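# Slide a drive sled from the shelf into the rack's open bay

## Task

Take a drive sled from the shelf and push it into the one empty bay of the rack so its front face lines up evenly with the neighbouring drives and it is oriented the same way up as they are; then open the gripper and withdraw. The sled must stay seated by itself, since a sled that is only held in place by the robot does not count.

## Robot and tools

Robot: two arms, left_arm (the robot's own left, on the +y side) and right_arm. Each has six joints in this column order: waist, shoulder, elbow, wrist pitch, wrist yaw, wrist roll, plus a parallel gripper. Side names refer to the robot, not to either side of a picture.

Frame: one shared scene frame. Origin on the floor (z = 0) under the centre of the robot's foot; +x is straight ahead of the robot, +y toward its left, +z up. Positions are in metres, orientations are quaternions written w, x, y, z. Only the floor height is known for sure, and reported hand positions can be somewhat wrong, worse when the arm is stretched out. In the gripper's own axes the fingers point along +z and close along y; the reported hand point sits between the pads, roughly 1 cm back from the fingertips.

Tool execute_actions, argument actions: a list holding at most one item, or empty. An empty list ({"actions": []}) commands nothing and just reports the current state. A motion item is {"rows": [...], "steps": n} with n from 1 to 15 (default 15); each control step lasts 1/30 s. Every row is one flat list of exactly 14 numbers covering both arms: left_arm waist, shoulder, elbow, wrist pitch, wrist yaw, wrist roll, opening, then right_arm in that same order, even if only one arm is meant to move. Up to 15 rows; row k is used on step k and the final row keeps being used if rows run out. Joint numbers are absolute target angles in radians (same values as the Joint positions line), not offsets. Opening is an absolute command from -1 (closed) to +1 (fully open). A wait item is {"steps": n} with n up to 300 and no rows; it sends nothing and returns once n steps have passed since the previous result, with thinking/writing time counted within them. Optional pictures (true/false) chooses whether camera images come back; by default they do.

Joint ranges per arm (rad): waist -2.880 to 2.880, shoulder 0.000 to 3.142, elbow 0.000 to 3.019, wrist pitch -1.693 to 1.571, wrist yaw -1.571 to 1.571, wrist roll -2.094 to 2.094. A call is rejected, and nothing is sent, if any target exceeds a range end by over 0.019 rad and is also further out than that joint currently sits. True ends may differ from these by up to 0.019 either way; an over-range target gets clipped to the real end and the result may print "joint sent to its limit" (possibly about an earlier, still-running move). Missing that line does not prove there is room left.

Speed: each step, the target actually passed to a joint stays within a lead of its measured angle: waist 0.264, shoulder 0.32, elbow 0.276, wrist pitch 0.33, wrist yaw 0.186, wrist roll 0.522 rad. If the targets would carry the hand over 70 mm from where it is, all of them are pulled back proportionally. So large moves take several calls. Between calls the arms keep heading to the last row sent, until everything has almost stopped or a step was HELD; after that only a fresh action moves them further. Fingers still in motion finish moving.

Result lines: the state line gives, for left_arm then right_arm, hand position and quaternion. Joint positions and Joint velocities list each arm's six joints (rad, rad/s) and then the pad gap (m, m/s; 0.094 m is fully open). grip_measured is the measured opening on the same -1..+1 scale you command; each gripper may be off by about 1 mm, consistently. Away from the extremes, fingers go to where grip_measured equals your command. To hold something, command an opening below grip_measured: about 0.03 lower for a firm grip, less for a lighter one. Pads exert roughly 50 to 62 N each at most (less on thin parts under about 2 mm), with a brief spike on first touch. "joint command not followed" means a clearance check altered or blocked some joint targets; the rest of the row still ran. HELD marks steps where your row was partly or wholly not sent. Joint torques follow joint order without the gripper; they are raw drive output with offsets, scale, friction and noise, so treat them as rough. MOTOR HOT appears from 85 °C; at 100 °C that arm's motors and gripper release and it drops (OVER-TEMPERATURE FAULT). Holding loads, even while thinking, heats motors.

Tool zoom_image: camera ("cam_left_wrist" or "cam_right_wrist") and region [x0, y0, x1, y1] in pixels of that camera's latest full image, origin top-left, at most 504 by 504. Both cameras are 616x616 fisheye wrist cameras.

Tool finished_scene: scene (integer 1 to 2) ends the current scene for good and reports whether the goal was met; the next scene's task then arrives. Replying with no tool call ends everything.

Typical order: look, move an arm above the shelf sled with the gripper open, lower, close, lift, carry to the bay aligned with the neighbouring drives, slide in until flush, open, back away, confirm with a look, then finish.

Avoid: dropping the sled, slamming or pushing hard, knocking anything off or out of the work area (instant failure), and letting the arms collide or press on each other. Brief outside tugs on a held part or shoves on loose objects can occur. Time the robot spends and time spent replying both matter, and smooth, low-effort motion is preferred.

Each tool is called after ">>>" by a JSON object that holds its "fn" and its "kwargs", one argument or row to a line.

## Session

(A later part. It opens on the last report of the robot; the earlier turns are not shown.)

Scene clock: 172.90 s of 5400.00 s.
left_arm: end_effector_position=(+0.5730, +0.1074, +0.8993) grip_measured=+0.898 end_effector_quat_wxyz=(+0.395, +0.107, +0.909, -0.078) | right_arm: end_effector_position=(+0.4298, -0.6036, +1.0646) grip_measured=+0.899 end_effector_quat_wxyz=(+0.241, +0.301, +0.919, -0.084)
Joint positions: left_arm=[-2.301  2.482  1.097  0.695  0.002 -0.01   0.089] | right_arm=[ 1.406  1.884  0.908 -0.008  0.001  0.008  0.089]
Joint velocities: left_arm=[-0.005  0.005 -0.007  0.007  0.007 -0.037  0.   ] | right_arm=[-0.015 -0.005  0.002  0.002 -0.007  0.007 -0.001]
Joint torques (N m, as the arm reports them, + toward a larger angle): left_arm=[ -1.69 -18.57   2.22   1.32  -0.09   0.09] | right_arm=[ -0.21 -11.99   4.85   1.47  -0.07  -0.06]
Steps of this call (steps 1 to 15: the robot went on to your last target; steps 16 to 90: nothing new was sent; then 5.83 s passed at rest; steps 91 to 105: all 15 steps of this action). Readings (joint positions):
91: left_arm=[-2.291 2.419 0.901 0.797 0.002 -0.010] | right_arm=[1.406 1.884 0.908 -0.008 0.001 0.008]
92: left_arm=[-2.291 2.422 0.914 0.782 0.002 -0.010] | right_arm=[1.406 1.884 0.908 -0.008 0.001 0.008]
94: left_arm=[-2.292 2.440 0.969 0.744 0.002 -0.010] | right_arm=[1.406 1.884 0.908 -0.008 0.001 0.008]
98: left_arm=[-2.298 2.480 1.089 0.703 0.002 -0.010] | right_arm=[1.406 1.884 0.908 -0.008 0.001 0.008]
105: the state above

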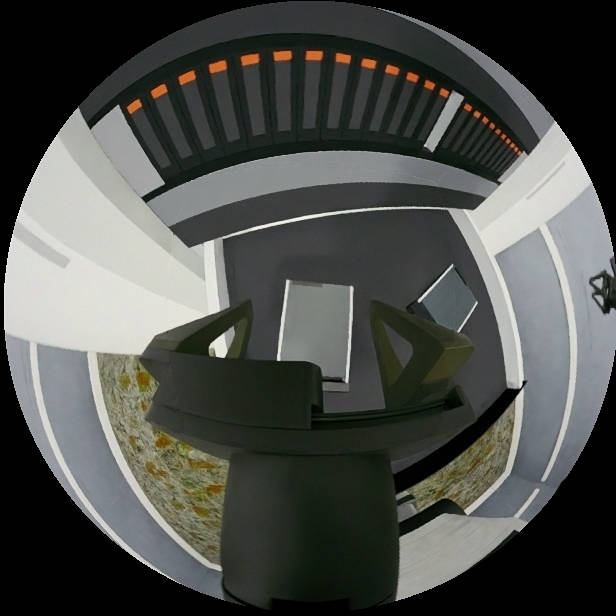

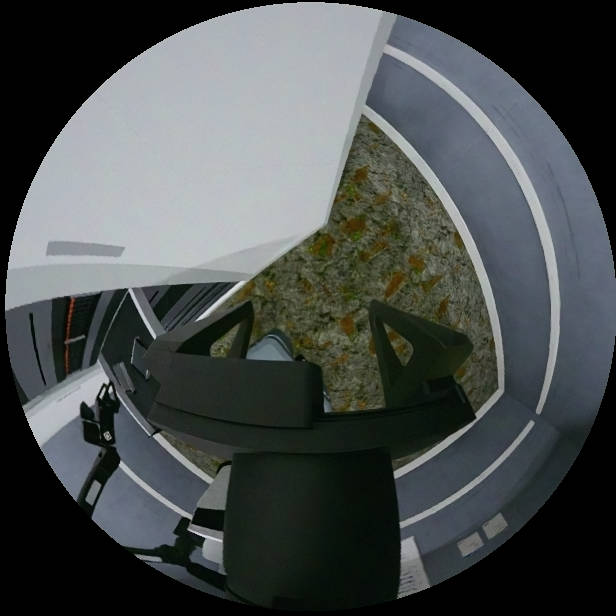

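>>> {"fn": "execute_actions", "kwargs": {
  "actions": [
    {"rows":[[-2.305,2.45,1.0,0.74,0,0,0.9,1.4,1.9,0.9,0,0,0,0.9],[-2.305,2.44,0.9,0.8,0,0,0.9,1.4,1.9,0.9,0,0,0,0.9],[-2.305,2.44,0.9,0.8,0,0,0.9,1.4,1.9,0.9,0,0,0,0.9],[-2.305,2.44,0.9,0.8,0,0,0.9,1.4,1.9,0.9,0,0,0,0.9],[-2.305,2.44,0.9,0.8,0,0,0.9,1.4,1.9,0.9,0,0,0,0.9],[-2.305,2.44,0.9,0.8,0,0,0.9,1.4,1.9,0.9,0,0,0,0.9],[-2.305,2.47,0.92,0.82,0,0,0.9,1.4,1.9,0.9,0,0,0,0.9],[-2.305,2.5,0.93,0.84,0,0,0.9,1.4,1.9,0.9,0,0,0,0.9],[-2.305,2.53,0.945,0.86,0,0,0.9,1.4,1.9,0.9,0,0,0,0.9]],"steps":15}
  ]
}}

Scene clock: 186.17 s of 5400.00 s.
left_arm: end_effector_position=(+0.4874, +0.1288, +0.8634) grip_measured=+0.898 end_effector_quat_wxyz=(+0.359, +0.110, +0.924, -0.073) | right_arm: end_effector_position=(+0.4298, -0.6036, +1.0646) grip_measured=+0.899 end_effector_quat_wxyz=(+0.241, +0.301, +0.919, -0.084)
Joint positions: left_arm=[-2.301  2.539  0.937  0.834  0.002 -0.01   0.089] | right_arm=[ 1.406  1.884  0.908 -0.008  0.001  0.008  0.089]
Joint velocities: left_arm=[-0.015  0.024 -0.007  0.002  0.022 -0.007  0.002] | right_arm=[-0.005 -0.005 -0.022 -0.017  0.022 -0.037 -0.001]
Joint torques (N m, as the arm reports them, + toward a larger angle): left_arm=[ -1.25 -16.28   1.28   2.98  -0.09   0.08] | right_arm=[ -0.19 -11.91   4.88   1.39  -0.08  -0.04]
Steps of this call (steps 1 to 15: the robot went on to your last target; steps 16 to 90: nothing new was sent; then 9.77 s passed at rest; steps 91 to 105: all 15 steps of this action). Readings (joint positions):
91: left_arm=[-2.301 2.480 1.087 0.702 0.002 -0.010] | right_arm=[1.406 1.884 0.908 -0.008 0.001 0.008]
92: left_arm=[-2.301 2.472 1.056 0.727 0.002 -0.010] | right_arm=[1.406 1.884 0.908 -0.008 0.001 0.008]
94: left_arm=[-2.301 2.446 0.963 0.767 0.002 -0.010] | right_arm=[1.406 1.884 0.908 -0.008 0.001 0.008]
98: left_arm=[-2.301 2.460 0.892 0.786 0.002 -0.010] | right_arm=[1.406 1.884 0.908 -0.008 0.001 0.008]
105: the state above

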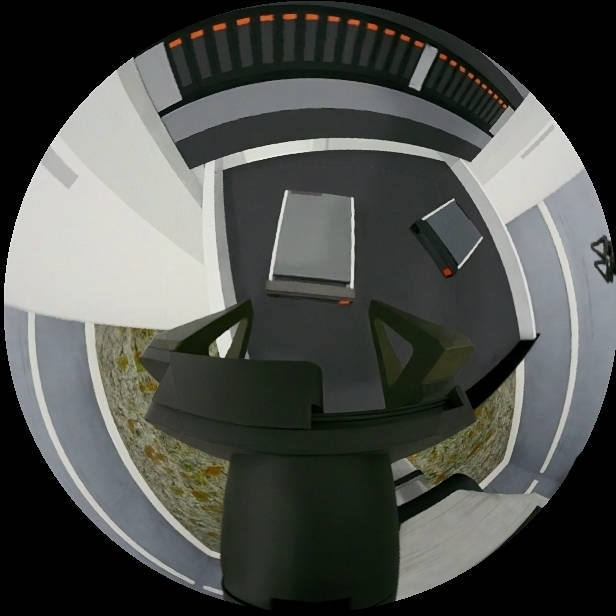

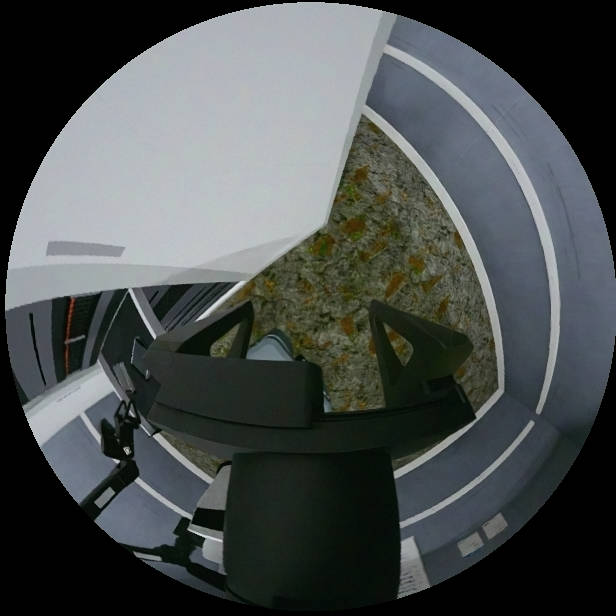

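>>> {"fn": "execute_actions", "kwargs": {
  "actions": [
    {"rows":[[-2.305,2.53,0.97,0.82,0,0,0.9,1.4,1.9,0.9,0,0,0,0.9],[-2.305,2.53,1.0,0.79,0,0,0.9,1.4,1.9,0.9,0,0,0,0.9],[-2.305,2.53,1.03,0.76,0,0,0.9,1.4,1.9,0.9,0,0,0,0.9],[-2.305,2.535,1.07,0.72,0,0,0.9,1.4,1.9,0.9,0,0,0,0.9]],"steps":15}
  ]
}}

Scene clock: 193.10 s of 5400.00 s.
left_arm: end_effector_position=(+0.5450, +0.1135, +0.8691) grip_measured=+0.898 end_effector_quat_wxyz=(+0.376, +0.108, +0.917, -0.075) | right_arm: end_effector_position=(+0.4298, -0.6036, +1.0646) grip_measured=+0.899 end_effector_quat_wxyz=(+0.241, +0.301, +0.919, -0.084)
Joint positions: left_arm=[-2.301  2.538  1.075  0.732  0.002 -0.01   0.089] | right_arm=[ 1.406  1.884  0.908 -0.008  0.001  0.008  0.089]
Joint velocities: left_arm=[-0.005 -0.005 -0.022  0.002 -0.022 -0.037 -0.   ] | right_arm=[-0.024  0.005  0.007  0.002  0.037 -0.066 -0.   ]
Joint torques (N m, as the arm reports them, + toward a larger angle): left_arm=[ -1.44 -18.08   1.32   1.27  -0.09   0.09] | right_arm=[ -0.35 -11.95   4.83   1.51  -0.08  -0.06]
Steps of this call (steps 1 to 15: the robot went on to your last target; steps 16 to 90: nothing new was sent; then 3.43 s passed at rest; steps 91 to 105: all 15 steps of this action). Readings (joint positions):
91: left_arm=[-2.301 2.540 0.939 0.837 0.002 -0.010] | right_arm=[1.406 1.884 0.908 -0.008 0.001 0.008]
92: left_arm=[-2.301 2.540 0.945 0.826 0.002 -0.010] | right_arm=[1.406 1.884 0.908 -0.008 0.001 0.008]
94: left_arm=[-2.301 2.540 0.979 0.781 0.002 -0.010] | right_arm=[1.406 1.884 0.908 -0.008 0.001 0.008]
98: left_arm=[-2.301 2.541 1.062 0.738 0.002 -0.010] | right_arm=[1.406 1.884 0.908 -0.008 0.001 0.008]
105: the state above

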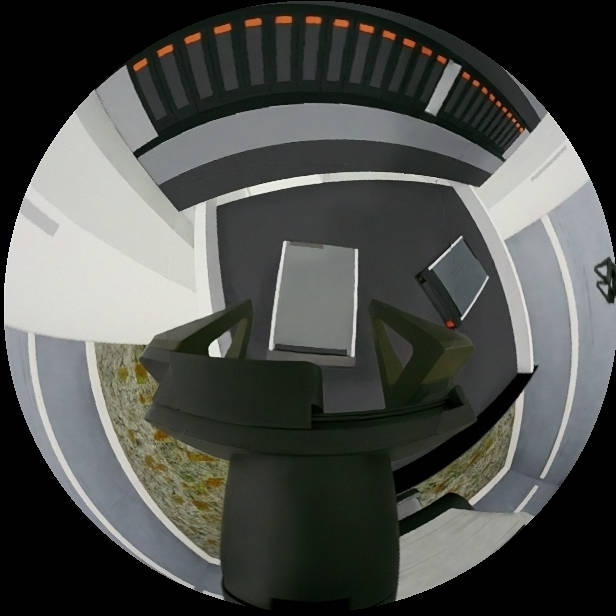

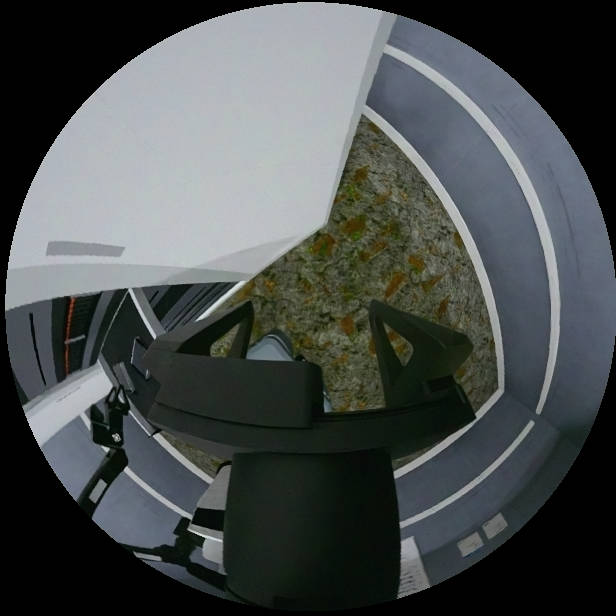

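>>> {"fn": "execute_actions", "kwargs": {
  "actions": [
    {"rows":[[-2.305,2.55,1.075,0.74,0,0,0.9,1.4,1.9,0.9,0,0,0,0.9],[-2.305,2.565,1.08,0.75,0,0,0.9,1.4,1.9,0.9,0,0,0,0.9],[-2.305,2.58,1.085,0.76,0,0,0.9,1.4,1.9,0.9,0,0,0,0.9]],"steps":15}
  ]
}}

Scene clock: 198.03 s of 5400.00 s.
left_arm: end_effector_position=(+0.5284, +0.1169, +0.8471) grip_measured=+0.898 end_effector_quat_wxyz=(+0.360, +0.110, +0.924, -0.073) | right_arm: end_effector_position=(+0.4298, -0.6036, +1.0646) grip_measured=+0.899 end_effector_quat_wxyz=(+0.241, +0.301, +0.919, -0.084)
Joint positions: left_arm=[-2.301  2.582  1.075  0.74   0.002 -0.01   0.089] | right_arm=[ 1.406  1.884  0.908 -0.008  0.001  0.008  0.089]
Joint velocities: left_arm=[-0.005 -0.005  0.007  0.012  0.051 -0.022 -0.   ] | right_arm=[-0.015 -0.015 -0.007 -0.007 -0.037 -0.051 -0.001]
Joint torques (N m, as the arm reports them, + toward a larger angle): left_arm=[ -1.37 -17.67   2.01   2.72  -0.1    0.09] | right_arm=[ -0.34 -11.8    4.85   1.43  -0.08  -0.06]
Steps of this call (steps 1 to 15: the robot went on to your last target; steps 16 to 90: nothing new was sent; then 1.43 s passed at rest; steps 91 to 105: all 15 steps of this action). Readings (joint positions):
91: left_arm=[-2.301 2.538 1.075 0.731 0.002 -0.010] | right_arm=[1.406 1.884 0.908 -0.008 0.001 0.008]
92: left_arm=[-2.301 2.540 1.075 0.731 0.002 -0.010] | right_arm=[1.406 1.884 0.908 -0.008 0.001 0.008]
94: left_arm=[-2.301 2.547 1.075 0.738 0.002 -0.010] | right_arm=[1.406 1.884 0.908 -0.008 0.001 0.008]
98: left_arm=[-2.301 2.570 1.075 0.740 0.002 -0.010] | right_arm=[1.406 1.884 0.908 -0.008 0.001 0.008]
105: the state above

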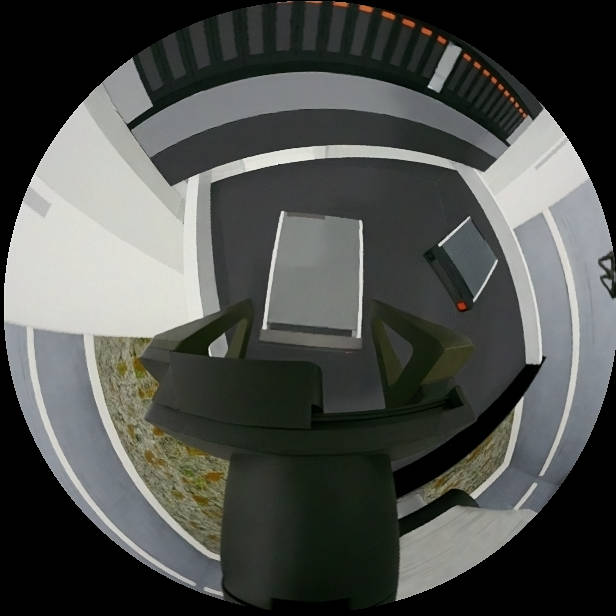

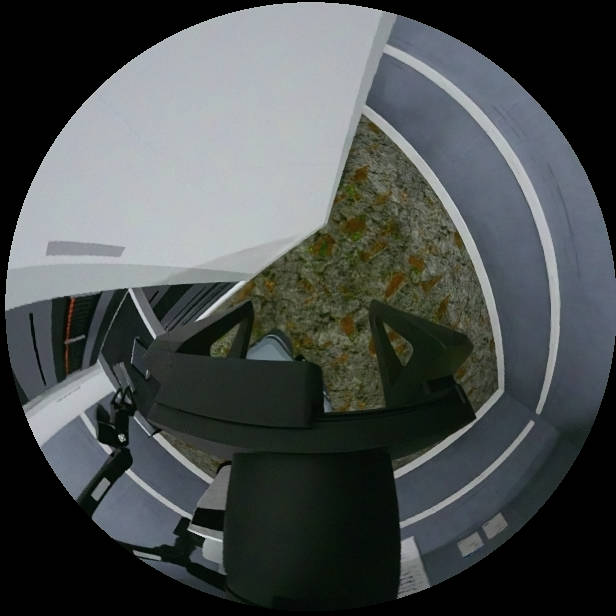

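>>> {"fn": "execute_actions", "kwargs": {
  "actions": [
    {"rows":[[-2.305,2.585,1.1,0.74,0,0,0.9,1.4,1.9,0.9,0,0,0,0.9],[-2.305,2.585,1.1,0.74,0,0,0.9,1.4,1.9,0.9,0,0,0,0.9],[-2.305,2.585,1.1,0.74,0,0,0.9,1.4,1.9,0.9,0,0,0,0.9],[-2.305,2.585,1.1,0.74,0,0,0.9,1.4,1.9,0.9,0,0,0,0.9],[-2.305,2.585,1.1,0.74,0,0,0.75,1.4,1.9,0.9,0,0,0,0.9],[-2.305,2.585,1.1,0.74,0,0,0.65,1.4,1.9,0.9,0,0,0,0.9],[-2.305,2.585,1.1,0.74,0,0,0.55,1.4,1.9,0.9,0,0,0,0.9],[-2.305,2.585,1.1,0.74,0,0,0.45,1.4,1.9,0.9,0,0,0,0.9],[-2.305,2.585,1.1,0.74,0,0,0.4,1.4,1.9,0.9,0,0,0,0.9]],"steps":15}
  ]
}}

Scene clock: 205.70 s of 5400.00 s.
left_arm: end_effector_position=(+0.5335, +0.1156, +0.8487) grip_measured=+0.403 end_effector_quat_wxyz=(+0.364, +0.109, +0.922, -0.074) | right_arm: end_effector_position=(+0.4298, -0.6036, +1.0646) grip_measured=+0.899 end_effector_quat_wxyz=(+0.241, +0.301, +0.919, -0.084)
Joint positions: left_arm=[-2.301  2.582  1.085  0.74   0.002 -0.01   0.066] | right_arm=[ 1.406  1.884  0.908 -0.008  0.001  0.008  0.089]
Joint velocities: left_arm=[-0.015 -0.005  0.017 -0.012  0.022 -0.066 -0.   ] | right_arm=[-0.005 -0.005  0.007 -0.007  0.051 -0.007  0.   ]
Joint torques (N m, as the arm reports them, + toward a larger angle): left_arm=[ -1.26 -17.25   2.44   1.84  -0.1    0.08] | right_arm=[ -0.21 -12.02   4.84   1.42  -0.07  -0.04]
Steps of this call (steps 1 to 15: the robot went on to your last target; steps 16 to 90: nothing new was sent; then 4.17 s passed at rest; steps 91 to 105: all 15 steps of this action). Readings (joint positions):
91: left_arm=[-2.301 2.582 1.075 0.740 0.002 -0.010] | right_arm=[1.406 1.884 0.908 -0.008 0.001 0.008]
92: left_arm=[-2.301 2.582 1.077 0.740 0.002 -0.010] | right_arm=[1.406 1.884 0.908 -0.008 0.001 0.008]
94: left_arm=[-2.301 2.582 1.080 0.740 0.002 -0.010] | right_arm=[1.406 1.884 0.908 -0.008 0.001 0.008]
98: left_arm=[-2.301 2.582 1.084 0.740 0.002 -0.010] | right_arm=[1.406 1.884 0.908 -0.008 0.001 0.008]
105: the state above

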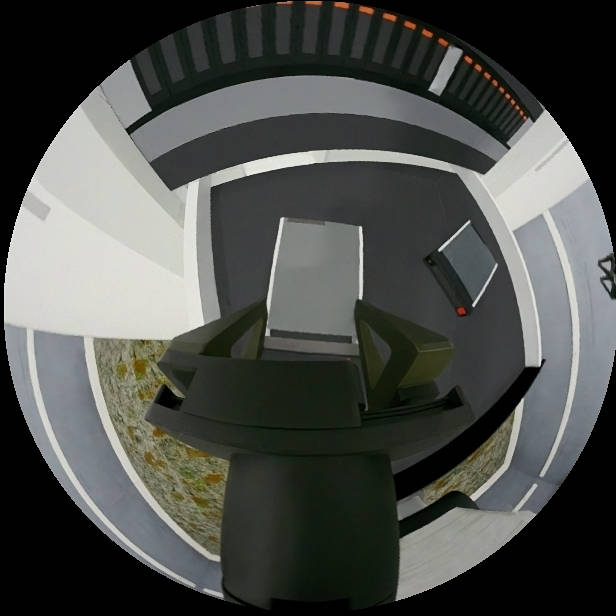

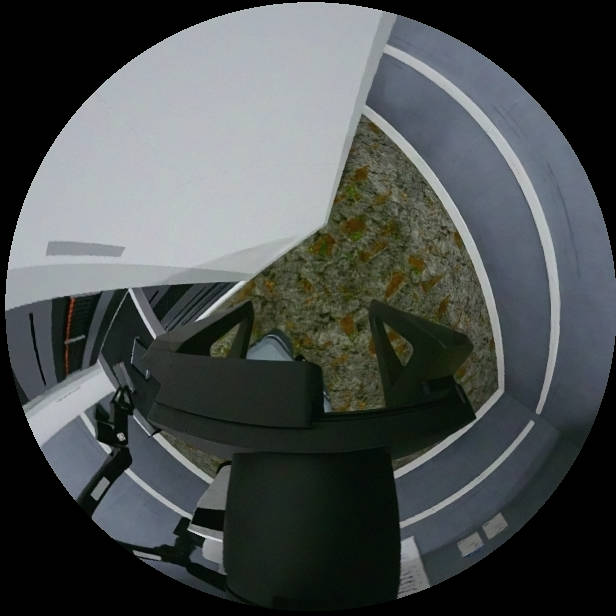

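Still no contact; closing further.

>>> {"fn": "execute_actions", "kwargs": {
  "actions": [
    {"rows":[[-2.305,2.585,1.1,0.74,0,0,0.33,1.4,1.9,0.9,0,0,0,0.9],[-2.305,2.585,1.1,0.74,0,0,0.33,1.4,1.9,0.9,0,0,0,0.9],[-2.305,2.585,1.1,0.74,0,0,0.33,1.4,1.9,0.9,0,0,0,0.9],[-2.305,2.585,1.1,0.74,0,0,0.25,1.4,1.9,0.9,0,0,0,0.9]],"steps":12}
  ]
}}

Scene clock: 210.47 s of 5400.00 s.
left_arm: end_effector_position=(+0.5335, +0.1156, +0.8487) grip_measured=+0.253 end_effector_quat_wxyz=(+0.364, +0.109, +0.922, -0.074) | right_arm: end_effector_position=(+0.4298, -0.6036, +1.0646) grip_measured=+0.899 end_effector_quat_wxyz=(+0.241, +0.301, +0.919, -0.084)
Joint positions: left_arm=[-2.301  2.582  1.085  0.74   0.002 -0.01   0.059] | right_arm=[ 1.406  1.884  0.908 -0.008  0.001  0.008  0.089]
Joint velocities: left_arm=[-0.015 -0.015  0.002  0.012 -0.022 -0.066  0.   ] | right_arm=[-0.005  0.005 -0.017 -0.012 -0.066  0.022 -0.   ]
Joint torques (N m, as the arm reports them, + toward a larger angle): left_arm=[ -1.3  -17.31   2.44   1.84  -0.09   0.08] | right_arm=[ -0.32 -11.86   4.88   1.49  -0.07  -0.06]
Steps of this call (steps 1 to 15: the robot went on to your last target; steps 16 to 90: nothing new was sent; then 1.37 s passed at rest; steps 91 to 102: all 12 steps of this action). Readings (joint positions):
91: left_arm=[-2.301 2.582 1.085 0.740 0.002 -0.010] | right_arm=[1.406 1.884 0.908 -0.008 0.001 0.008]
92: left_arm=[-2.301 2.582 1.085 0.740 0.002 -0.010] | right_arm=[1.406 1.884 0.908 -0.008 0.001 0.008]
94: left_arm=[-2.301 2.582 1.085 0.740 0.002 -0.010] | right_arm=[1.406 1.884 0.908 -0.008 0.001 0.008]
98: left_arm=[-2.301 2.582 1.085 0.740 0.002 -0.010] | right_arm=[1.406 1.884 0.908 -0.008 0.001 0.008]
102: the state above

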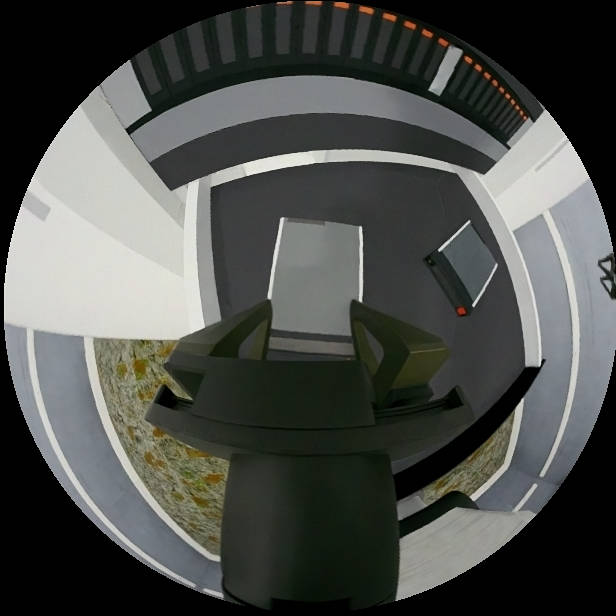

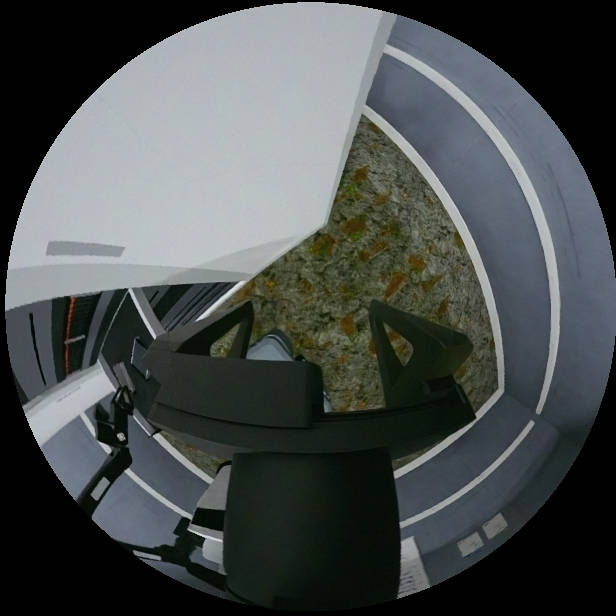

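>>> {"fn": "execute_actions", "kwargs": {
  "actions": [
    {"rows":[[-2.305,2.585,1.1,0.74,0,0,0.85,1.4,1.9,0.9,0,0,0,0.9],[-2.305,2.585,1.1,0.74,0,0,0.85,1.4,1.9,0.9,0,0,0,0.9],[-2.305,2.585,1.1,0.74,0,0,0.85,1.4,1.9,0.9,0,0,0,0.9],[-2.305,2.585,1.1,0.74,0,0,0.85,1.4,1.9,0.9,0,0,0,0.9],[-2.305,2.585,1.1,0.74,0,0,0.85,1.4,1.9,0.9,0,0,0,0.9],[-2.305,2.585,1.1,0.74,0,0,0.85,1.4,1.9,0.9,0,0,0,0.9],[-2.305,2.6,1.12,0.74,0,0,0.85,1.4,1.9,0.9,0,0,0,0.9],[-2.305,2.615,1.14,0.745,0,0,0.85,1.4,1.9,0.9,0,0,0,0.9],[-2.305,2.63,1.16,0.75,0,0,0.85,1.4,1.9,0.9,0,0,0,0.9],[-2.305,2.645,1.18,0.755,0,0,0.85,1.4,1.9,0.9,0,0,0,0.9]],"steps":15}
  ]
}}

Scene clock: 218.23 s of 5400.00 s.
left_arm: end_effector_position=(+0.5559, +0.1087, +0.8330) grip_measured=+0.847 end_effector_quat_wxyz=(+0.378, +0.109, +0.916, -0.075) | right_arm: end_effector_position=(+0.4298, -0.6036, +1.0646) grip_measured=+0.899 end_effector_quat_wxyz=(+0.241, +0.301, +0.919, -0.084)
Joint positions: left_arm=[-2.301  2.64   1.173  0.741  0.002 -0.009  0.087] | right_arm=[ 1.406  1.884  0.908 -0.008  0.001  0.008  0.089]
Joint velocities: left_arm=[-0.005  0.015  0.007  0.09   0.066  0.081 -0.   ] | right_arm=[-0.005  0.015 -0.007 -0.002 -0.007 -0.007 -0.001]
Joint torques (N m, as the arm reports them, + toward a larger angle): left_arm=[ -1.39 -17.76   2.16   2.06  -0.09  -0.04] | right_arm=[ -0.06 -11.7    4.89   1.43  -0.07  -0.05]
Steps of this call (steps 1 to 15: the robot went on to your last target; steps 16 to 90: nothing new was sent; then 4.27 s passed at rest; steps 91 to 105: all 15 steps of this action). Readings (joint positions):
91: left_arm=[-2.301 2.582 1.085 0.740 0.002 -0.010] | right_arm=[1.406 1.884 0.908 -0.008 0.001 0.008]
92: left_arm=[-2.301 2.582 1.085 0.740 0.002 -0.010] | right_arm=[1.406 1.884 0.908 -0.008 0.001 0.008]
94: left_arm=[-2.301 2.582 1.085 0.740 0.002 -0.010] | right_arm=[1.406 1.884 0.908 -0.008 0.001 0.008]
98: left_arm=[-2.301 2.586 1.092 0.740 0.002 -0.010] | right_arm=[1.406 1.884 0.908 -0.008 0.001 0.008]
105: the state above

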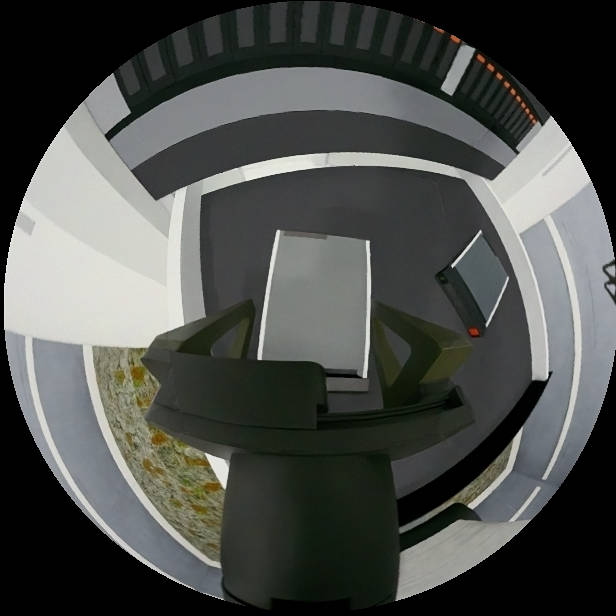

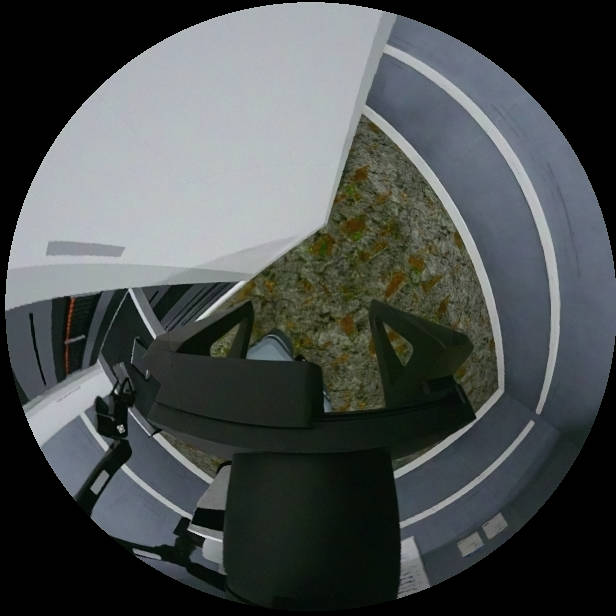

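>>> {"fn": "execute_actions", "kwargs": {
  "actions": [
    {"rows":[[-2.32,2.65,1.175,0.76,0,0,0.9,1.4,1.9,0.9,0,0,0,0.9],[-2.32,2.66,1.175,0.77,0,0,0.9,1.4,1.9,0.9,0,0,0,0.9],[-2.32,2.67,1.175,0.775,0,0,0.9,1.4,1.9,0.9,0,0,0,0.9]],"steps":12}
  ],
  "pictures": false
}}

>>> {"fn": "execute_actions", "kwargs": {
  "actions": [
    {"rows":[[-2.32,2.67,1.175,0.775,0,0,0.8,1.4,1.9,0.9,0,0,0,0.9],[-2.32,2.67,1.175,0.775,0,0,0.7,1.4,1.9,0.9,0,0,0,0.9],[-2.32,2.67,1.175,0.775,0,0,0.6,1.4,1.9,0.9,0,0,0,0.9],[-2.32,2.67,1.175,0.775,0,0,0.5,1.4,1.9,0.9,0,0,0,0.9]],"steps":15}
  ]
}}

Scene clock: 227.47 s of 5400.00 s.
left_arm: end_effector_position=(+0.5549, +0.1041, +0.8327) grip_measured=+0.897 end_effector_quat_wxyz=(+0.384, +0.113, +0.913, -0.076) | right_arm: end_effector_position=(+0.4298, -0.6036, +1.0646) grip_measured=+0.899 end_effector_quat_wxyz=(+0.241, +0.301, +0.919, -0.084)
Joint positions: left_arm=[-2.31   2.647  1.173  0.761 -0.001 -0.007  0.089] | right_arm=[ 1.406  1.884  0.908 -0.008  0.001  0.008  0.089]
Joint velocities: left_arm=[ 0.005 -0.005 -0.017 -0.012 -0.022  0.051 -0.   ] | right_arm=[-0.005 -0.015 -0.007 -0.002 -0.066  0.007  0.001]
Joint torques (N m, as the arm reports them, + toward a larger angle): left_arm=[ -2.02 -16.36   1.81   2.55   0.06   0.04] | right_arm=[ -0.35 -12.01   4.86   1.5   -0.06  -0.07]
Steps of this call (steps 1 to 15: the robot went on to your last target; steps 16 to 90: nothing new was sent; then 5.83 s passed at rest; steps 91 to 102: all 12 steps of this action). Readings (joint positions):
91: left_arm=[-2.303 2.640 1.173 0.741 0.003 -0.009] | right_arm=[1.406 1.884 0.908 -0.008 0.001 0.008]
92: left_arm=[-2.305 2.641 1.173 0.743 0.003 -0.009] | right_arm=[1.406 1.884 0.908 -0.008 0.001 0.008]
94: left_arm=[-2.309 2.644 1.173 0.753 0.000 -0.008] | right_arm=[1.406 1.884 0.908 -0.008 0.001 0.008]
98: left_arm=[-2.310 2.647 1.173 0.761 -0.001 -0.007] | right_arm=[1.406 1.884 0.908 -0.008 0.001 0.008]
102: the state above

Scene clock: 227.97 s of 5400.00 s.
left_arm: end_effector_position=(+0.5545, +0.1042, +0.8322) grip_measured=+0.595 end_effector_quat_wxyz=(+0.384, +0.113, +0.913, -0.076) | right_arm: end_effector_position=(+0.4298, -0.6036, +1.0646) grip_measured=+0.899 end_effector_quat_wxyz=(+0.241, +0.301, +0.919, -0.084)
Joint positions: left_arm=[-2.31   2.648  1.173  0.762 -0.002 -0.006  0.075] | right_arm=[ 1.406  1.884  0.908 -0.008  0.001  0.008  0.089]
Joint velocities: left_arm=[-0.015 -0.005 -0.002 -0.012  0.037  0.051 -0.002] | right_arm=[ 0.005 -0.015  0.017  0.012  0.051  0.022  0.001]
Joint torques (N m, as the arm reports them, + toward a larger angle): left_arm=[ -1.95 -16.39   1.81   2.47   0.07   0.05] | right_arm=[ -0.25 -11.98   4.9    1.48  -0.08  -0.06]
Steps of this call (steps 1 to 15: all 15 steps of this action). Readings (joint positions):
1: left_arm=[-2.310 2.647 1.173 0.761 -0.001 -0.007] | right_arm=[1.406 1.884 0.908 -0.008 0.001 0.008]
2: left_arm=[-2.310 2.648 1.173 0.761 -0.001 -0.007] | right_arm=[1.406 1.884 0.908 -0.008 0.001 0.008]
4: left_arm=[-2.310 2.648 1.173 0.761 -0.002 -0.006] | right_arm=[1.406 1.884 0.908 -0.008 0.001 0.008]
8: left_arm=[-2.310 2.648 1.173 0.762 -0.002 -0.006] | right_arm=[1.406 1.884 0.908 -0.008 0.001 0.008]
15: the state above

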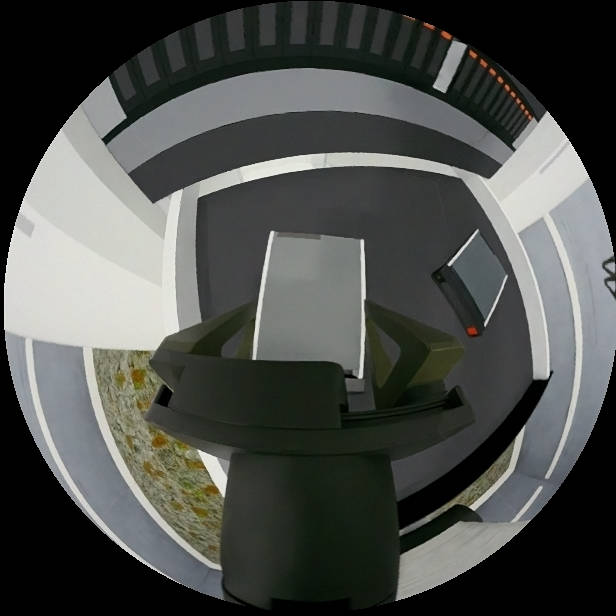

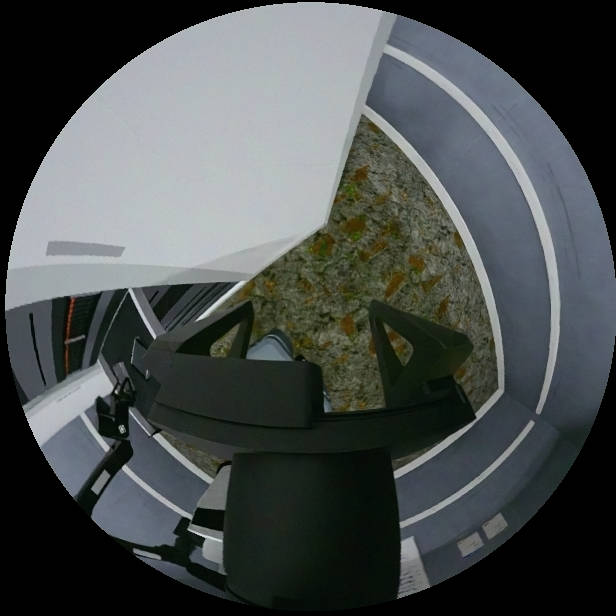

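>>> {"fn": "execute_actions", "kwargs": {
  "actions": [
    {"rows":[[-2.31,2.64,1.173,0.762,0,0,0.54,1.4,1.9,0.9,0,0,0,0.9],[-2.31,2.62,1.173,0.762,0,0,0.54,1.4,1.9,0.9,0,0,0,0.9],[-2.31,2.59,1.17,0.76,0,0,0.54,1.4,1.9,0.9,0,0,0,0.9],[-2.31,2.56,1.16,0.75,0,0,0.54,1.4,1.9,0.9,0,0,0,0.9],[-2.31,2.53,1.14,0.75,0,0,0.54,1.4,1.9,0.9,0,0,0,0.9],[-2.31,2.5,1.12,0.74,0,0,0.54,1.4,1.9,0.9,0,0,0,0.9],[-2.31,2.47,1.1,0.74,0,0,0.54,1.4,1.9,0.9,0,0,0,0.9],[-2.31,2.44,1.07,0.73,0,0,0.54,1.4,1.9,0.9,0,0,0,0.9],[-2.31,2.41,1.04,0.73,0,0,0.54,1.4,1.9,0.9,0,0,0,0.9],[-2.31,2.38,1.0,0.73,0,0,0.54,1.4,1.9,0.9,0,0,0,0.9]],"steps":15}
  ]
}}

Scene clock: 235.87 s of 5400.00 s.
left_arm: end_effector_position=(+0.5672, +0.1065, +0.9489) grip_measured=+0.595 end_effector_quat_wxyz=(+0.421, +0.110, +0.897, -0.081) | right_arm: end_effector_position=(+0.4298, -0.6036, +1.0646) grip_measured=+0.899 end_effector_quat_wxyz=(+0.241, +0.301, +0.919, -0.084)
Joint positions: left_arm=[-2.31   2.37   1.     0.736 -0.002 -0.006  0.075] | right_arm=[ 1.406  1.884  0.908 -0.008  0.001  0.008  0.089]
Joint velocities: left_arm=[ 0.005 -0.278  0.051 -0.007 -0.007  0.022  0.   ] | right_arm=[ 0.005 -0.015 -0.007  0.002  0.007 -0.007 -0.001]
Joint torques (N m, as the arm reports them, + toward a larger angle): left_arm=[ -1.1  -14.87   2.23   1.67   0.09   0.04] | right_arm=[ -0.27 -11.91   4.88   1.43  -0.05  -0.04]
Steps of this call (steps 1 to 15: the robot went on to your last target; steps 16 to 90: nothing new was sent; then 4.40 s passed at rest; steps 91 to 105: all 15 steps of this action). Readings (joint positions):
91: left_arm=[-2.310 2.648 1.173 0.762 -0.002 -0.006] | right_arm=[1.406 1.884 0.908 -0.008 0.001 0.008]
92: left_arm=[-2.310 2.647 1.173 0.762 -0.002 -0.006] | right_arm=[1.406 1.884 0.908 -0.008 0.001 0.008]
94: left_arm=[-2.310 2.640 1.169 0.760 -0.002 -0.006] | right_arm=[1.406 1.884 0.908 -0.008 0.001 0.008]
98: left_arm=[-2.310 2.563 1.106 0.742 -0.002 -0.006] | right_arm=[1.406 1.884 0.908 -0.008 0.001 0.008]
105: the state above

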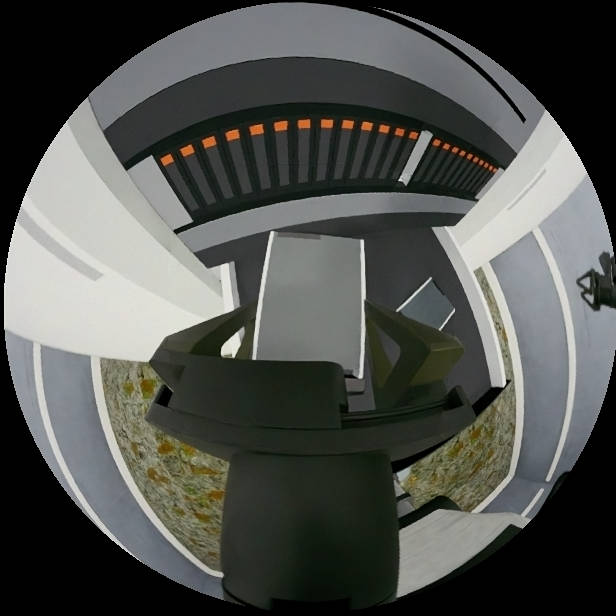

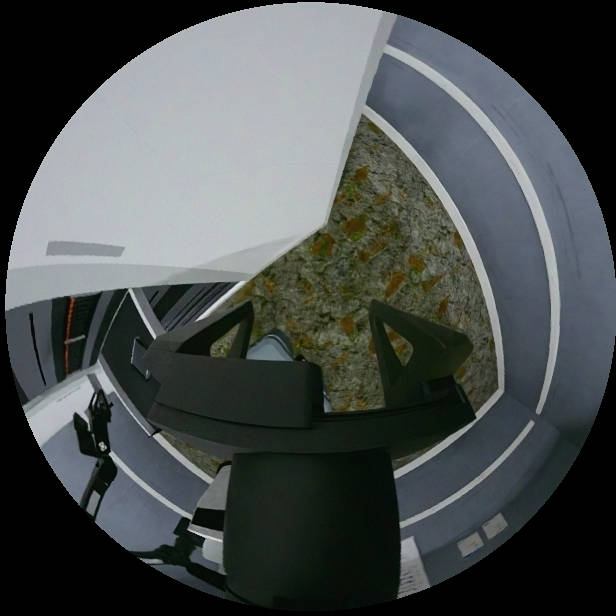

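>>> {"fn": "execute_actions", "kwargs": {
  "actions": [
    {"rows":[[-2.31,2.33,0.9,0.75,0,0,0.54,1.4,1.9,0.9,0,0,0,0.9],[-2.31,2.28,0.8,0.8,0,0,0.54,1.4,1.9,0.9,0,0,0,0.9],[-2.31,2.25,0.7,0.85,0,0,0.54,1.4,1.9,0.9,0,0,0,0.9]],"steps":15}
  ],
  "pictures": false
}}

>>> {"fn": "execute_actions", "kwargs": {
  "actions": [
    {"rows":[[-2.31,2.25,0.7,0.95,0,0.2,0.54,1.4,1.9,0.9,0,0,0,0.9],[-2.32,2.25,0.7,1.05,0,0.4,0.54,1.4,1.9,0.9,0,0,0,0.9],[-2.33,2.26,0.7,1.15,0,0.6,0.54,1.4,1.9,0.9,0,0,0,0.9],[-2.34,2.27,0.7,1.25,0,0.8,0.54,1.4,1.9,0.9,0,0,0,0.9],[-2.35,2.28,0.7,1.35,0,0.8,0.54,1.4,1.9,0.9,0,0,0,0.9],[-2.36,2.3,0.72,1.45,0.2,0.8,0.54,1.4,1.9,0.9,0,0,0,0.9]],"steps":15}
  ]
}}

Scene clock: 270.30 s of 5400.00 s.
left_arm: end_effector_position=(+0.4497, +0.1399, +0.9564) grip_measured=+0.595 end_effector_quat_wxyz=(+0.365, +0.114, +0.921, -0.073) | right_arm: end_effector_position=(+0.4298, -0.6036, +1.0646) grip_measured=+0.899 end_effector_quat_wxyz=(+0.241, +0.301, +0.919, -0.084)
Joint positions: left_arm=[-2.31   2.267  0.688  0.824 -0.002 -0.006  0.075] | right_arm=[ 1.406  1.884  0.908 -0.008  0.001  0.008  0.089]
Joint velocities: left_arm=[ 0.005 -0.005  0.061  0.017  0.022  0.007 -0.   ] | right_arm=[-0.015 -0.005  0.002  0.002  0.007  0.037 -0.001]
Joint torques (N m, as the arm reports them, + toward a larger angle): left_arm=[ -0.81 -15.12   1.42   2.86   0.08   0.04] | right_arm=[ -0.14 -11.91   4.81   1.42  -0.07  -0.06]
Steps of this call (steps 1 to 30: the robot went on to your last target; steps 31 to 90: nothing new was sent; then 30.93 s passed at rest; steps 91 to 105: all 15 steps of this action). Readings (joint positions):
91: left_arm=[-2.310 2.382 0.991 0.736 -0.002 -0.006] | right_arm=[1.406 1.884 0.908 -0.008 0.001 0.008]
92: left_arm=[-2.310 2.368 0.959 0.747 -0.002 -0.006] | right_arm=[1.406 1.884 0.908 -0.008 0.001 0.008]
94: left_arm=[-2.310 2.319 0.838 0.790 -0.002 -0.006] | right_arm=[1.406 1.884 0.908 -0.008 0.001 0.008]
98: left_arm=[-2.310 2.263 0.674 0.812 -0.002 -0.006] | right_arm=[1.406 1.884 0.908 -0.008 0.001 0.008]
105: the state above

Scene clock: 270.80 s of 5400.00 s.
left_arm: end_effector_position=(+0.5028, +0.0641, +1.0793) grip_measured=+0.595 end_effector_quat_wxyz=(+0.636, +0.433, +0.638, +0.035) | right_arm: end_effector_position=(+0.4298, -0.6036, +1.0646) grip_measured=+0.899 end_effector_quat_wxyz=(+0.241, +0.301, +0.919, -0.084)
Joint positions: left_arm=[-2.364  2.292  0.716  1.421  0.199  0.744  0.075] | right_arm=[ 1.406  1.884  0.908 -0.008  0.001  0.008  0.089]
Joint velocities: left_arm=[-0.005  0.054  0.012  0.007 -0.022  0.286 -0.001] | right_arm=[-0.015 -0.015  0.027  0.017  0.022 -0.051 -0.   ]
Joint torques (N m, as the arm reports them, + toward a larger angle): left_arm=[ -0.7  -14.32   1.46   3.38   0.12   0.03] | right_arm=[ -0.31 -12.04   4.91   1.44  -0.07  -0.06]
Steps of this call (steps 1 to 15: all 15 steps of this action). Readings (joint positions):
1: left_arm=[-2.310 2.267 0.689 0.845 -0.002 0.025] | right_arm=[1.406 1.884 0.908 -0.008 0.001 0.008]
2: left_arm=[-2.310 2.269 0.687 0.892 -0.002 0.091] | right_arm=[1.406 1.884 0.908 -0.008 0.001 0.008]
4: left_arm=[-2.312 2.275 0.687 1.046 -0.002 0.282] | right_arm=[1.406 1.884 0.908 -0.008 0.001 0.008]
8: left_arm=[-2.335 2.285 0.704 1.364 0.182 0.579] | right_arm=[1.406 1.884 0.908 -0.008 0.001 0.008]
15: the state above

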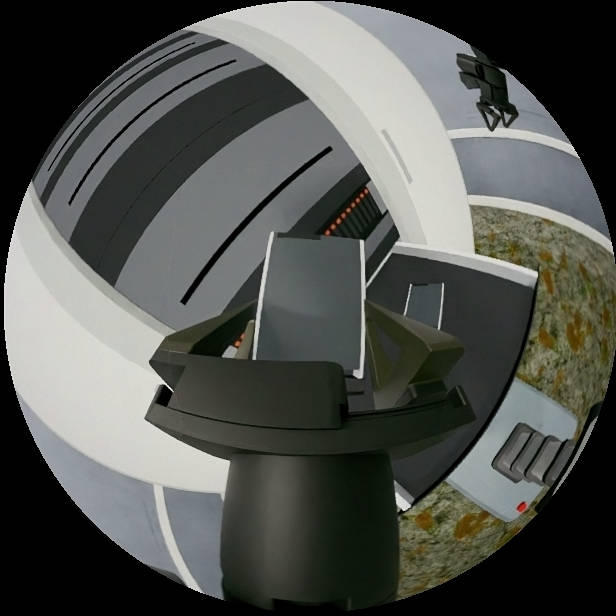

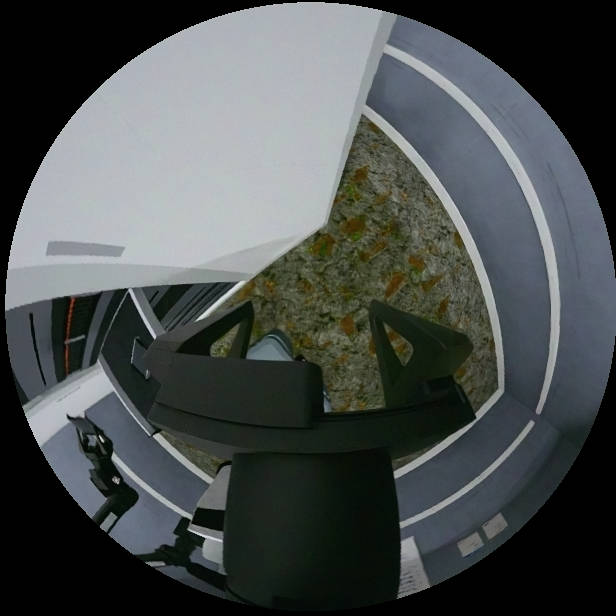

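>>> {"fn": "execute_actions", "kwargs": {
  "actions": [
    {"rows":[[-2.38,2.32,0.74,1.45,0.2,-1.57,0.54,1.4,1.9,0.9,0,0,0,0.9]],"steps":15}
  ],
  "pictures": false
}}

>>> {"fn": "execute_actions", "kwargs": {
  "actions": [
    {"steps":45}
  ]
}}

Scene clock: 276.40 s of 5400.00 s.
left_arm: end_effector_position=(+0.4987, +0.0614, +1.0660) grip_measured=+0.597 end_effector_quat_wxyz=(+0.495, -0.091, +0.772, -0.388) | right_arm: end_effector_position=(+0.4298, -0.6036, +1.0646) grip_measured=+0.899 end_effector_quat_wxyz=(+0.241, +0.301, +0.919, -0.084)
Joint positions: left_arm=[-2.37   2.321  0.724  1.423  0.199 -0.685  0.075] | right_arm=[ 1.406  1.884  0.908 -0.008  0.001  0.008  0.089]
Joint velocities: left_arm=[-0.005 -0.005 -0.012 -0.002  0.007 -2.821  0.   ] | right_arm=[ 0.005 -0.005  0.007 -0.007 -0.022  0.007  0.001]
Joint torques (N m, as the arm reports them, + toward a larger angle): left_arm=[ -1.57 -14.83   2.13   3.36   0.08  -0.02] | right_arm=[ -0.18 -11.86   4.88   1.47  -0.09  -0.05]
Steps of this call (steps 1 to 30: the robot went on to your last target; steps 31 to 90: nothing new was sent; then 2.10 s passed at rest; steps 91 to 105: all 15 steps of this action). Readings (joint positions):
91: left_arm=[-2.365 2.303 0.716 1.422 0.199 0.703] | right_arm=[1.406 1.884 0.908 -0.008 0.001 0.008]
92: left_arm=[-2.366 2.305 0.718 1.423 0.199 0.603] | right_arm=[1.406 1.884 0.908 -0.008 0.001 0.008]
94: left_arm=[-2.368 2.312 0.722 1.423 0.199 0.405] | right_arm=[1.406 1.884 0.908 -0.008 0.001 0.008]
98: left_arm=[-2.370 2.321 0.724 1.423 0.199 0.009] | right_arm=[1.406 1.884 0.908 -0.008 0.001 0.008]
105: the state above

Scene clock: 277.90 s of 5400.00 s.
left_arm: end_effector_position=(+0.4987, +0.0614, +1.0660) grip_measured=+0.598 end_effector_quat_wxyz=(+0.285, -0.408, +0.661, -0.561) | right_arm: end_effector_position=(+0.4298, -0.6036, +1.0646) grip_measured=+0.899 end_effector_quat_wxyz=(+0.241, +0.301, +0.919, -0.084)
Joint positions: left_arm=[-2.37   2.321  0.724  1.423  0.199 -1.558  0.075] | right_arm=[ 1.406  1.884  0.908 -0.008  0.001  0.008  0.089]
Joint velocities: left_arm=[-0.005 -0.015  0.017  0.002 -0.007  0.007 -0.001] | right_arm=[-0.015  0.005 -0.017 -0.007 -0.051 -0.11  -0.   ]
Joint torques (N m, as the arm reports them, + toward a larger angle): left_arm=[ -1.86 -14.71   2.09   3.41   0.07  -0.08] | right_arm=[ -0.24 -12.01   4.85   1.46  -0.08  -0.05]
Steps of this call (steps 1 to 45: the robot went on to your last target). Readings (joint positions):
1: left_arm=[-2.370 2.321 0.724 1.423 0.199 -0.784] | right_arm=[1.406 1.884 0.908 -0.008 0.001 0.008]
2: left_arm=[-2.370 2.321 0.724 1.423 0.199 -0.883] | right_arm=[1.406 1.884 0.908 -0.008 0.001 0.008]
4: left_arm=[-2.370 2.321 0.724 1.423 0.199 -1.082] | right_arm=[1.406 1.884 0.908 -0.008 0.001 0.008]
8: left_arm=[-2.370 2.321 0.724 1.423 0.199 -1.363] | right_arm=[1.406 1.884 0.908 -0.008 0.001 0.008]
45: the state above
All arms were judged still, so your last target was given up. Only a new action makes them travel on or press farther. Fingers that are still opening or closing keep moving.

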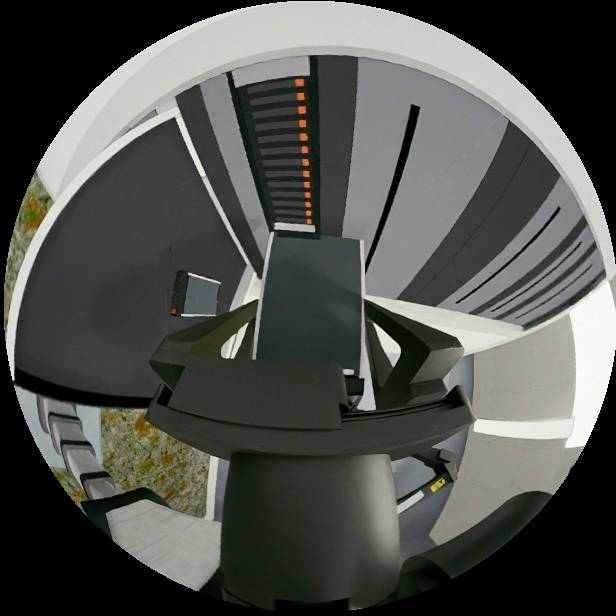

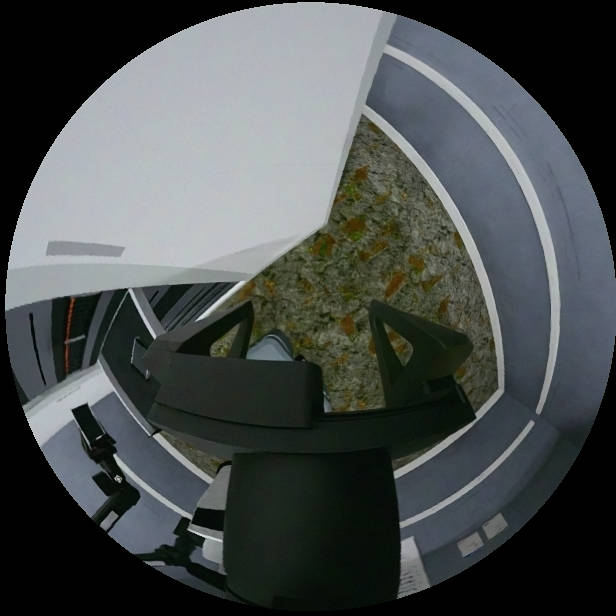

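>>> {"fn": "execute_actions", "kwargs": {
  "actions": [
    {"rows":[[-2.39,2.37,0.79,1.46,0.2,-1.57,0.54,1.4,1.9,0.9,0,0,0,0.9],[-2.41,2.42,0.85,1.48,0.21,-1.57,0.54,1.4,1.9,0.9,0,0,0,0.9],[-2.43,2.47,0.92,1.5,0.22,-1.57,0.54,1.4,1.9,0.9,0,0,0,0.9],[-2.45,2.52,0.98,1.52,0.23,-1.57,0.54,1.4,1.9,0.9,0,0,0,0.9],[-2.47,2.57,1.05,1.54,0.24,-1.57,0.54,1.4,1.9,0.9,0,0,0,0.9],[-2.48,2.61,1.1,1.55,0.245,-1.57,0.54,1.4,1.9,0.9,0,0,0,0.9],[-2.49,2.65,1.156,1.56,0.245,-1.57,0.54,1.4,1.9,0.9,0,0,0,0.9]],"steps":15}
  ],
  "pictures": false
}}

>>> {"fn": "execute_actions", "kwargs": {
  "actions": [
    {"steps":15}
  ]
}}

Scene clock: 291.97 s of 5400.00 s.
left_arm: end_effector_position=(+0.5312, -0.0564, +0.9794) grip_measured=+0.598 end_effector_quat_wxyz=(+0.266, -0.318, +0.650, -0.637) | right_arm: end_effector_position=(+0.4298, -0.6036, +1.0646) grip_measured=+0.899 end_effector_quat_wxyz=(+0.241, +0.301, +0.919, -0.084)
Joint positions: left_arm=[-2.508  2.687  1.146  1.52   0.245 -1.559  0.075] | right_arm=[ 1.406  1.884  0.908 -0.008  0.001  0.008  0.089]
Joint velocities: left_arm=[ 0.024 -0.005 -0.017  0.037 -0.037 -0.022  0.   ] | right_arm=[-0.015  0.005  0.002 -0.012 -0.022  0.022  0.001]
Joint torques (N m, as the arm reports them, + toward a larger angle): left_arm=[  0.66 -21.4    2.12   3.72   0.01  -0.05] | right_arm=[ -0.3  -11.69   4.84   1.45  -0.08  -0.07]
joint sent to its limit (left arm) — the command would take joint 4 (wrist pitch) past its upper limit, so that joint was sent only as far as its limit.
Steps of this call (steps 1 to 90: nothing new was sent; then 10.57 s passed at rest; steps 91 to 105: all 15 steps of this action). Readings (joint positions):
91: left_arm=[-2.370 2.326 0.728 1.426 0.199 -1.558] | right_arm=[1.406 1.884 0.908 -0.008 0.001 0.008]
92: left_arm=[-2.373 2.339 0.745 1.436 0.202 -1.558] | right_arm=[1.406 1.884 0.908 -0.008 0.001 0.008]
94: left_arm=[-2.387 2.403 0.834 1.469 0.216 -1.558] | right_arm=[1.406 1.884 0.908 -0.008 0.001 0.008]
98: left_arm=[-2.450 2.599 1.110 1.518 0.239 -1.558] | right_arm=[1.406 1.884 0.908 -0.008 0.001 0.008]
105: the state above

Scene clock: 292.47 s of 5400.00 s.
left_arm: end_effector_position=(+0.5370, -0.0504, +0.9849) grip_measured=+0.598 end_effector_quat_wxyz=(+0.273, -0.319, +0.644, -0.639) | right_arm: end_effector_position=(+0.4298, -0.6036, +1.0646) grip_measured=+0.899 end_effector_quat_wxyz=(+0.241, +0.301, +0.919, -0.084)
Joint positions: left_arm=[-2.496  2.681  1.146  1.529  0.245 -1.559  0.075] | right_arm=[ 1.406  1.884  0.908 -0.008  0.001  0.008  0.089]
Joint velocities: left_arm=[ 0.005 -0.005  0.002 -0.002  0.022 -0.066 -0.002] | right_arm=[-0.015 -0.015 -0.017  0.002  0.007 -0.037  0.   ]
Joint torques (N m, as the arm reports them, + toward a larger angle): left_arm=[ -0.73 -20.73   2.04   3.48  -0.01  -0.05] | right_arm=[ -0.25 -11.91   4.86   1.52  -0.08  -0.05]
joint sent to its limit (left arm) — the command would take joint 4 (wrist pitch) past its upper limit, so that joint was sent only as far as its limit.
Steps of this call (steps 1 to 15: the robot went on to your last target). Readings (joint positions):
1: left_arm=[-2.506 2.687 1.146 1.523 0.245 -1.559] | right_arm=[1.406 1.884 0.908 -0.008 0.001 0.008]
2: left_arm=[-2.504 2.685 1.146 1.525 0.245 -1.559] | right_arm=[1.406 1.884 0.908 -0.008 0.001 0.008]
4: left_arm=[-2.500 2.683 1.146 1.528 0.245 -1.559] | right_arm=[1.406 1.884 0.908 -0.008 0.001 0.008]
8: left_arm=[-2.496 2.681 1.146 1.529 0.245 -1.559] | right_arm=[1.406 1.884 0.908 -0.008 0.001 0.008]
15: the state above

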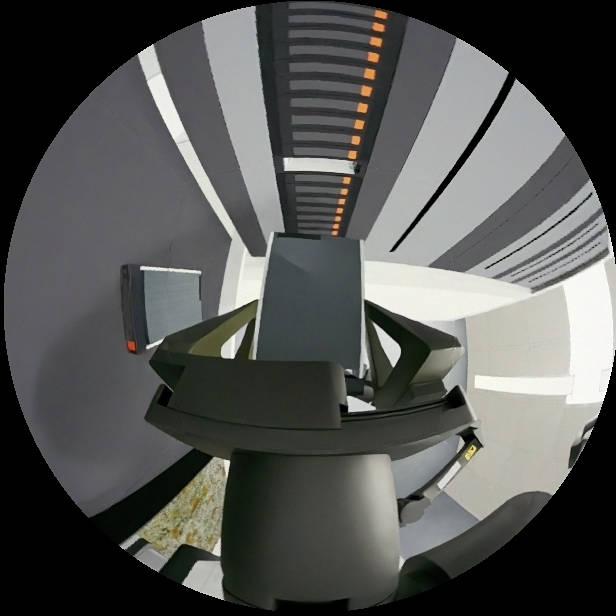

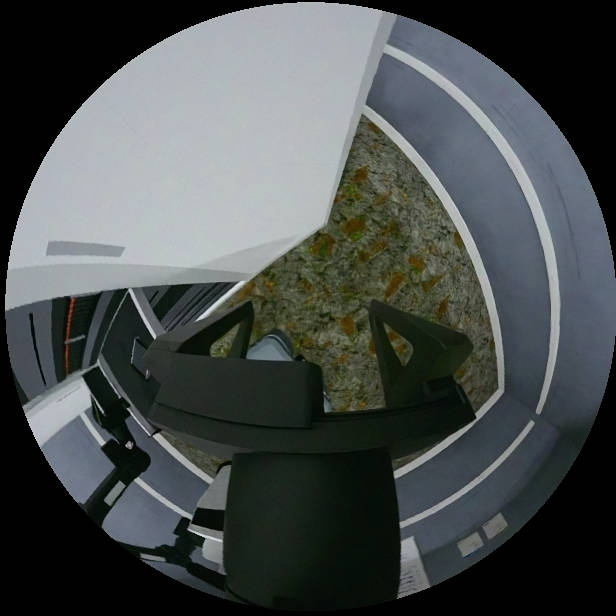

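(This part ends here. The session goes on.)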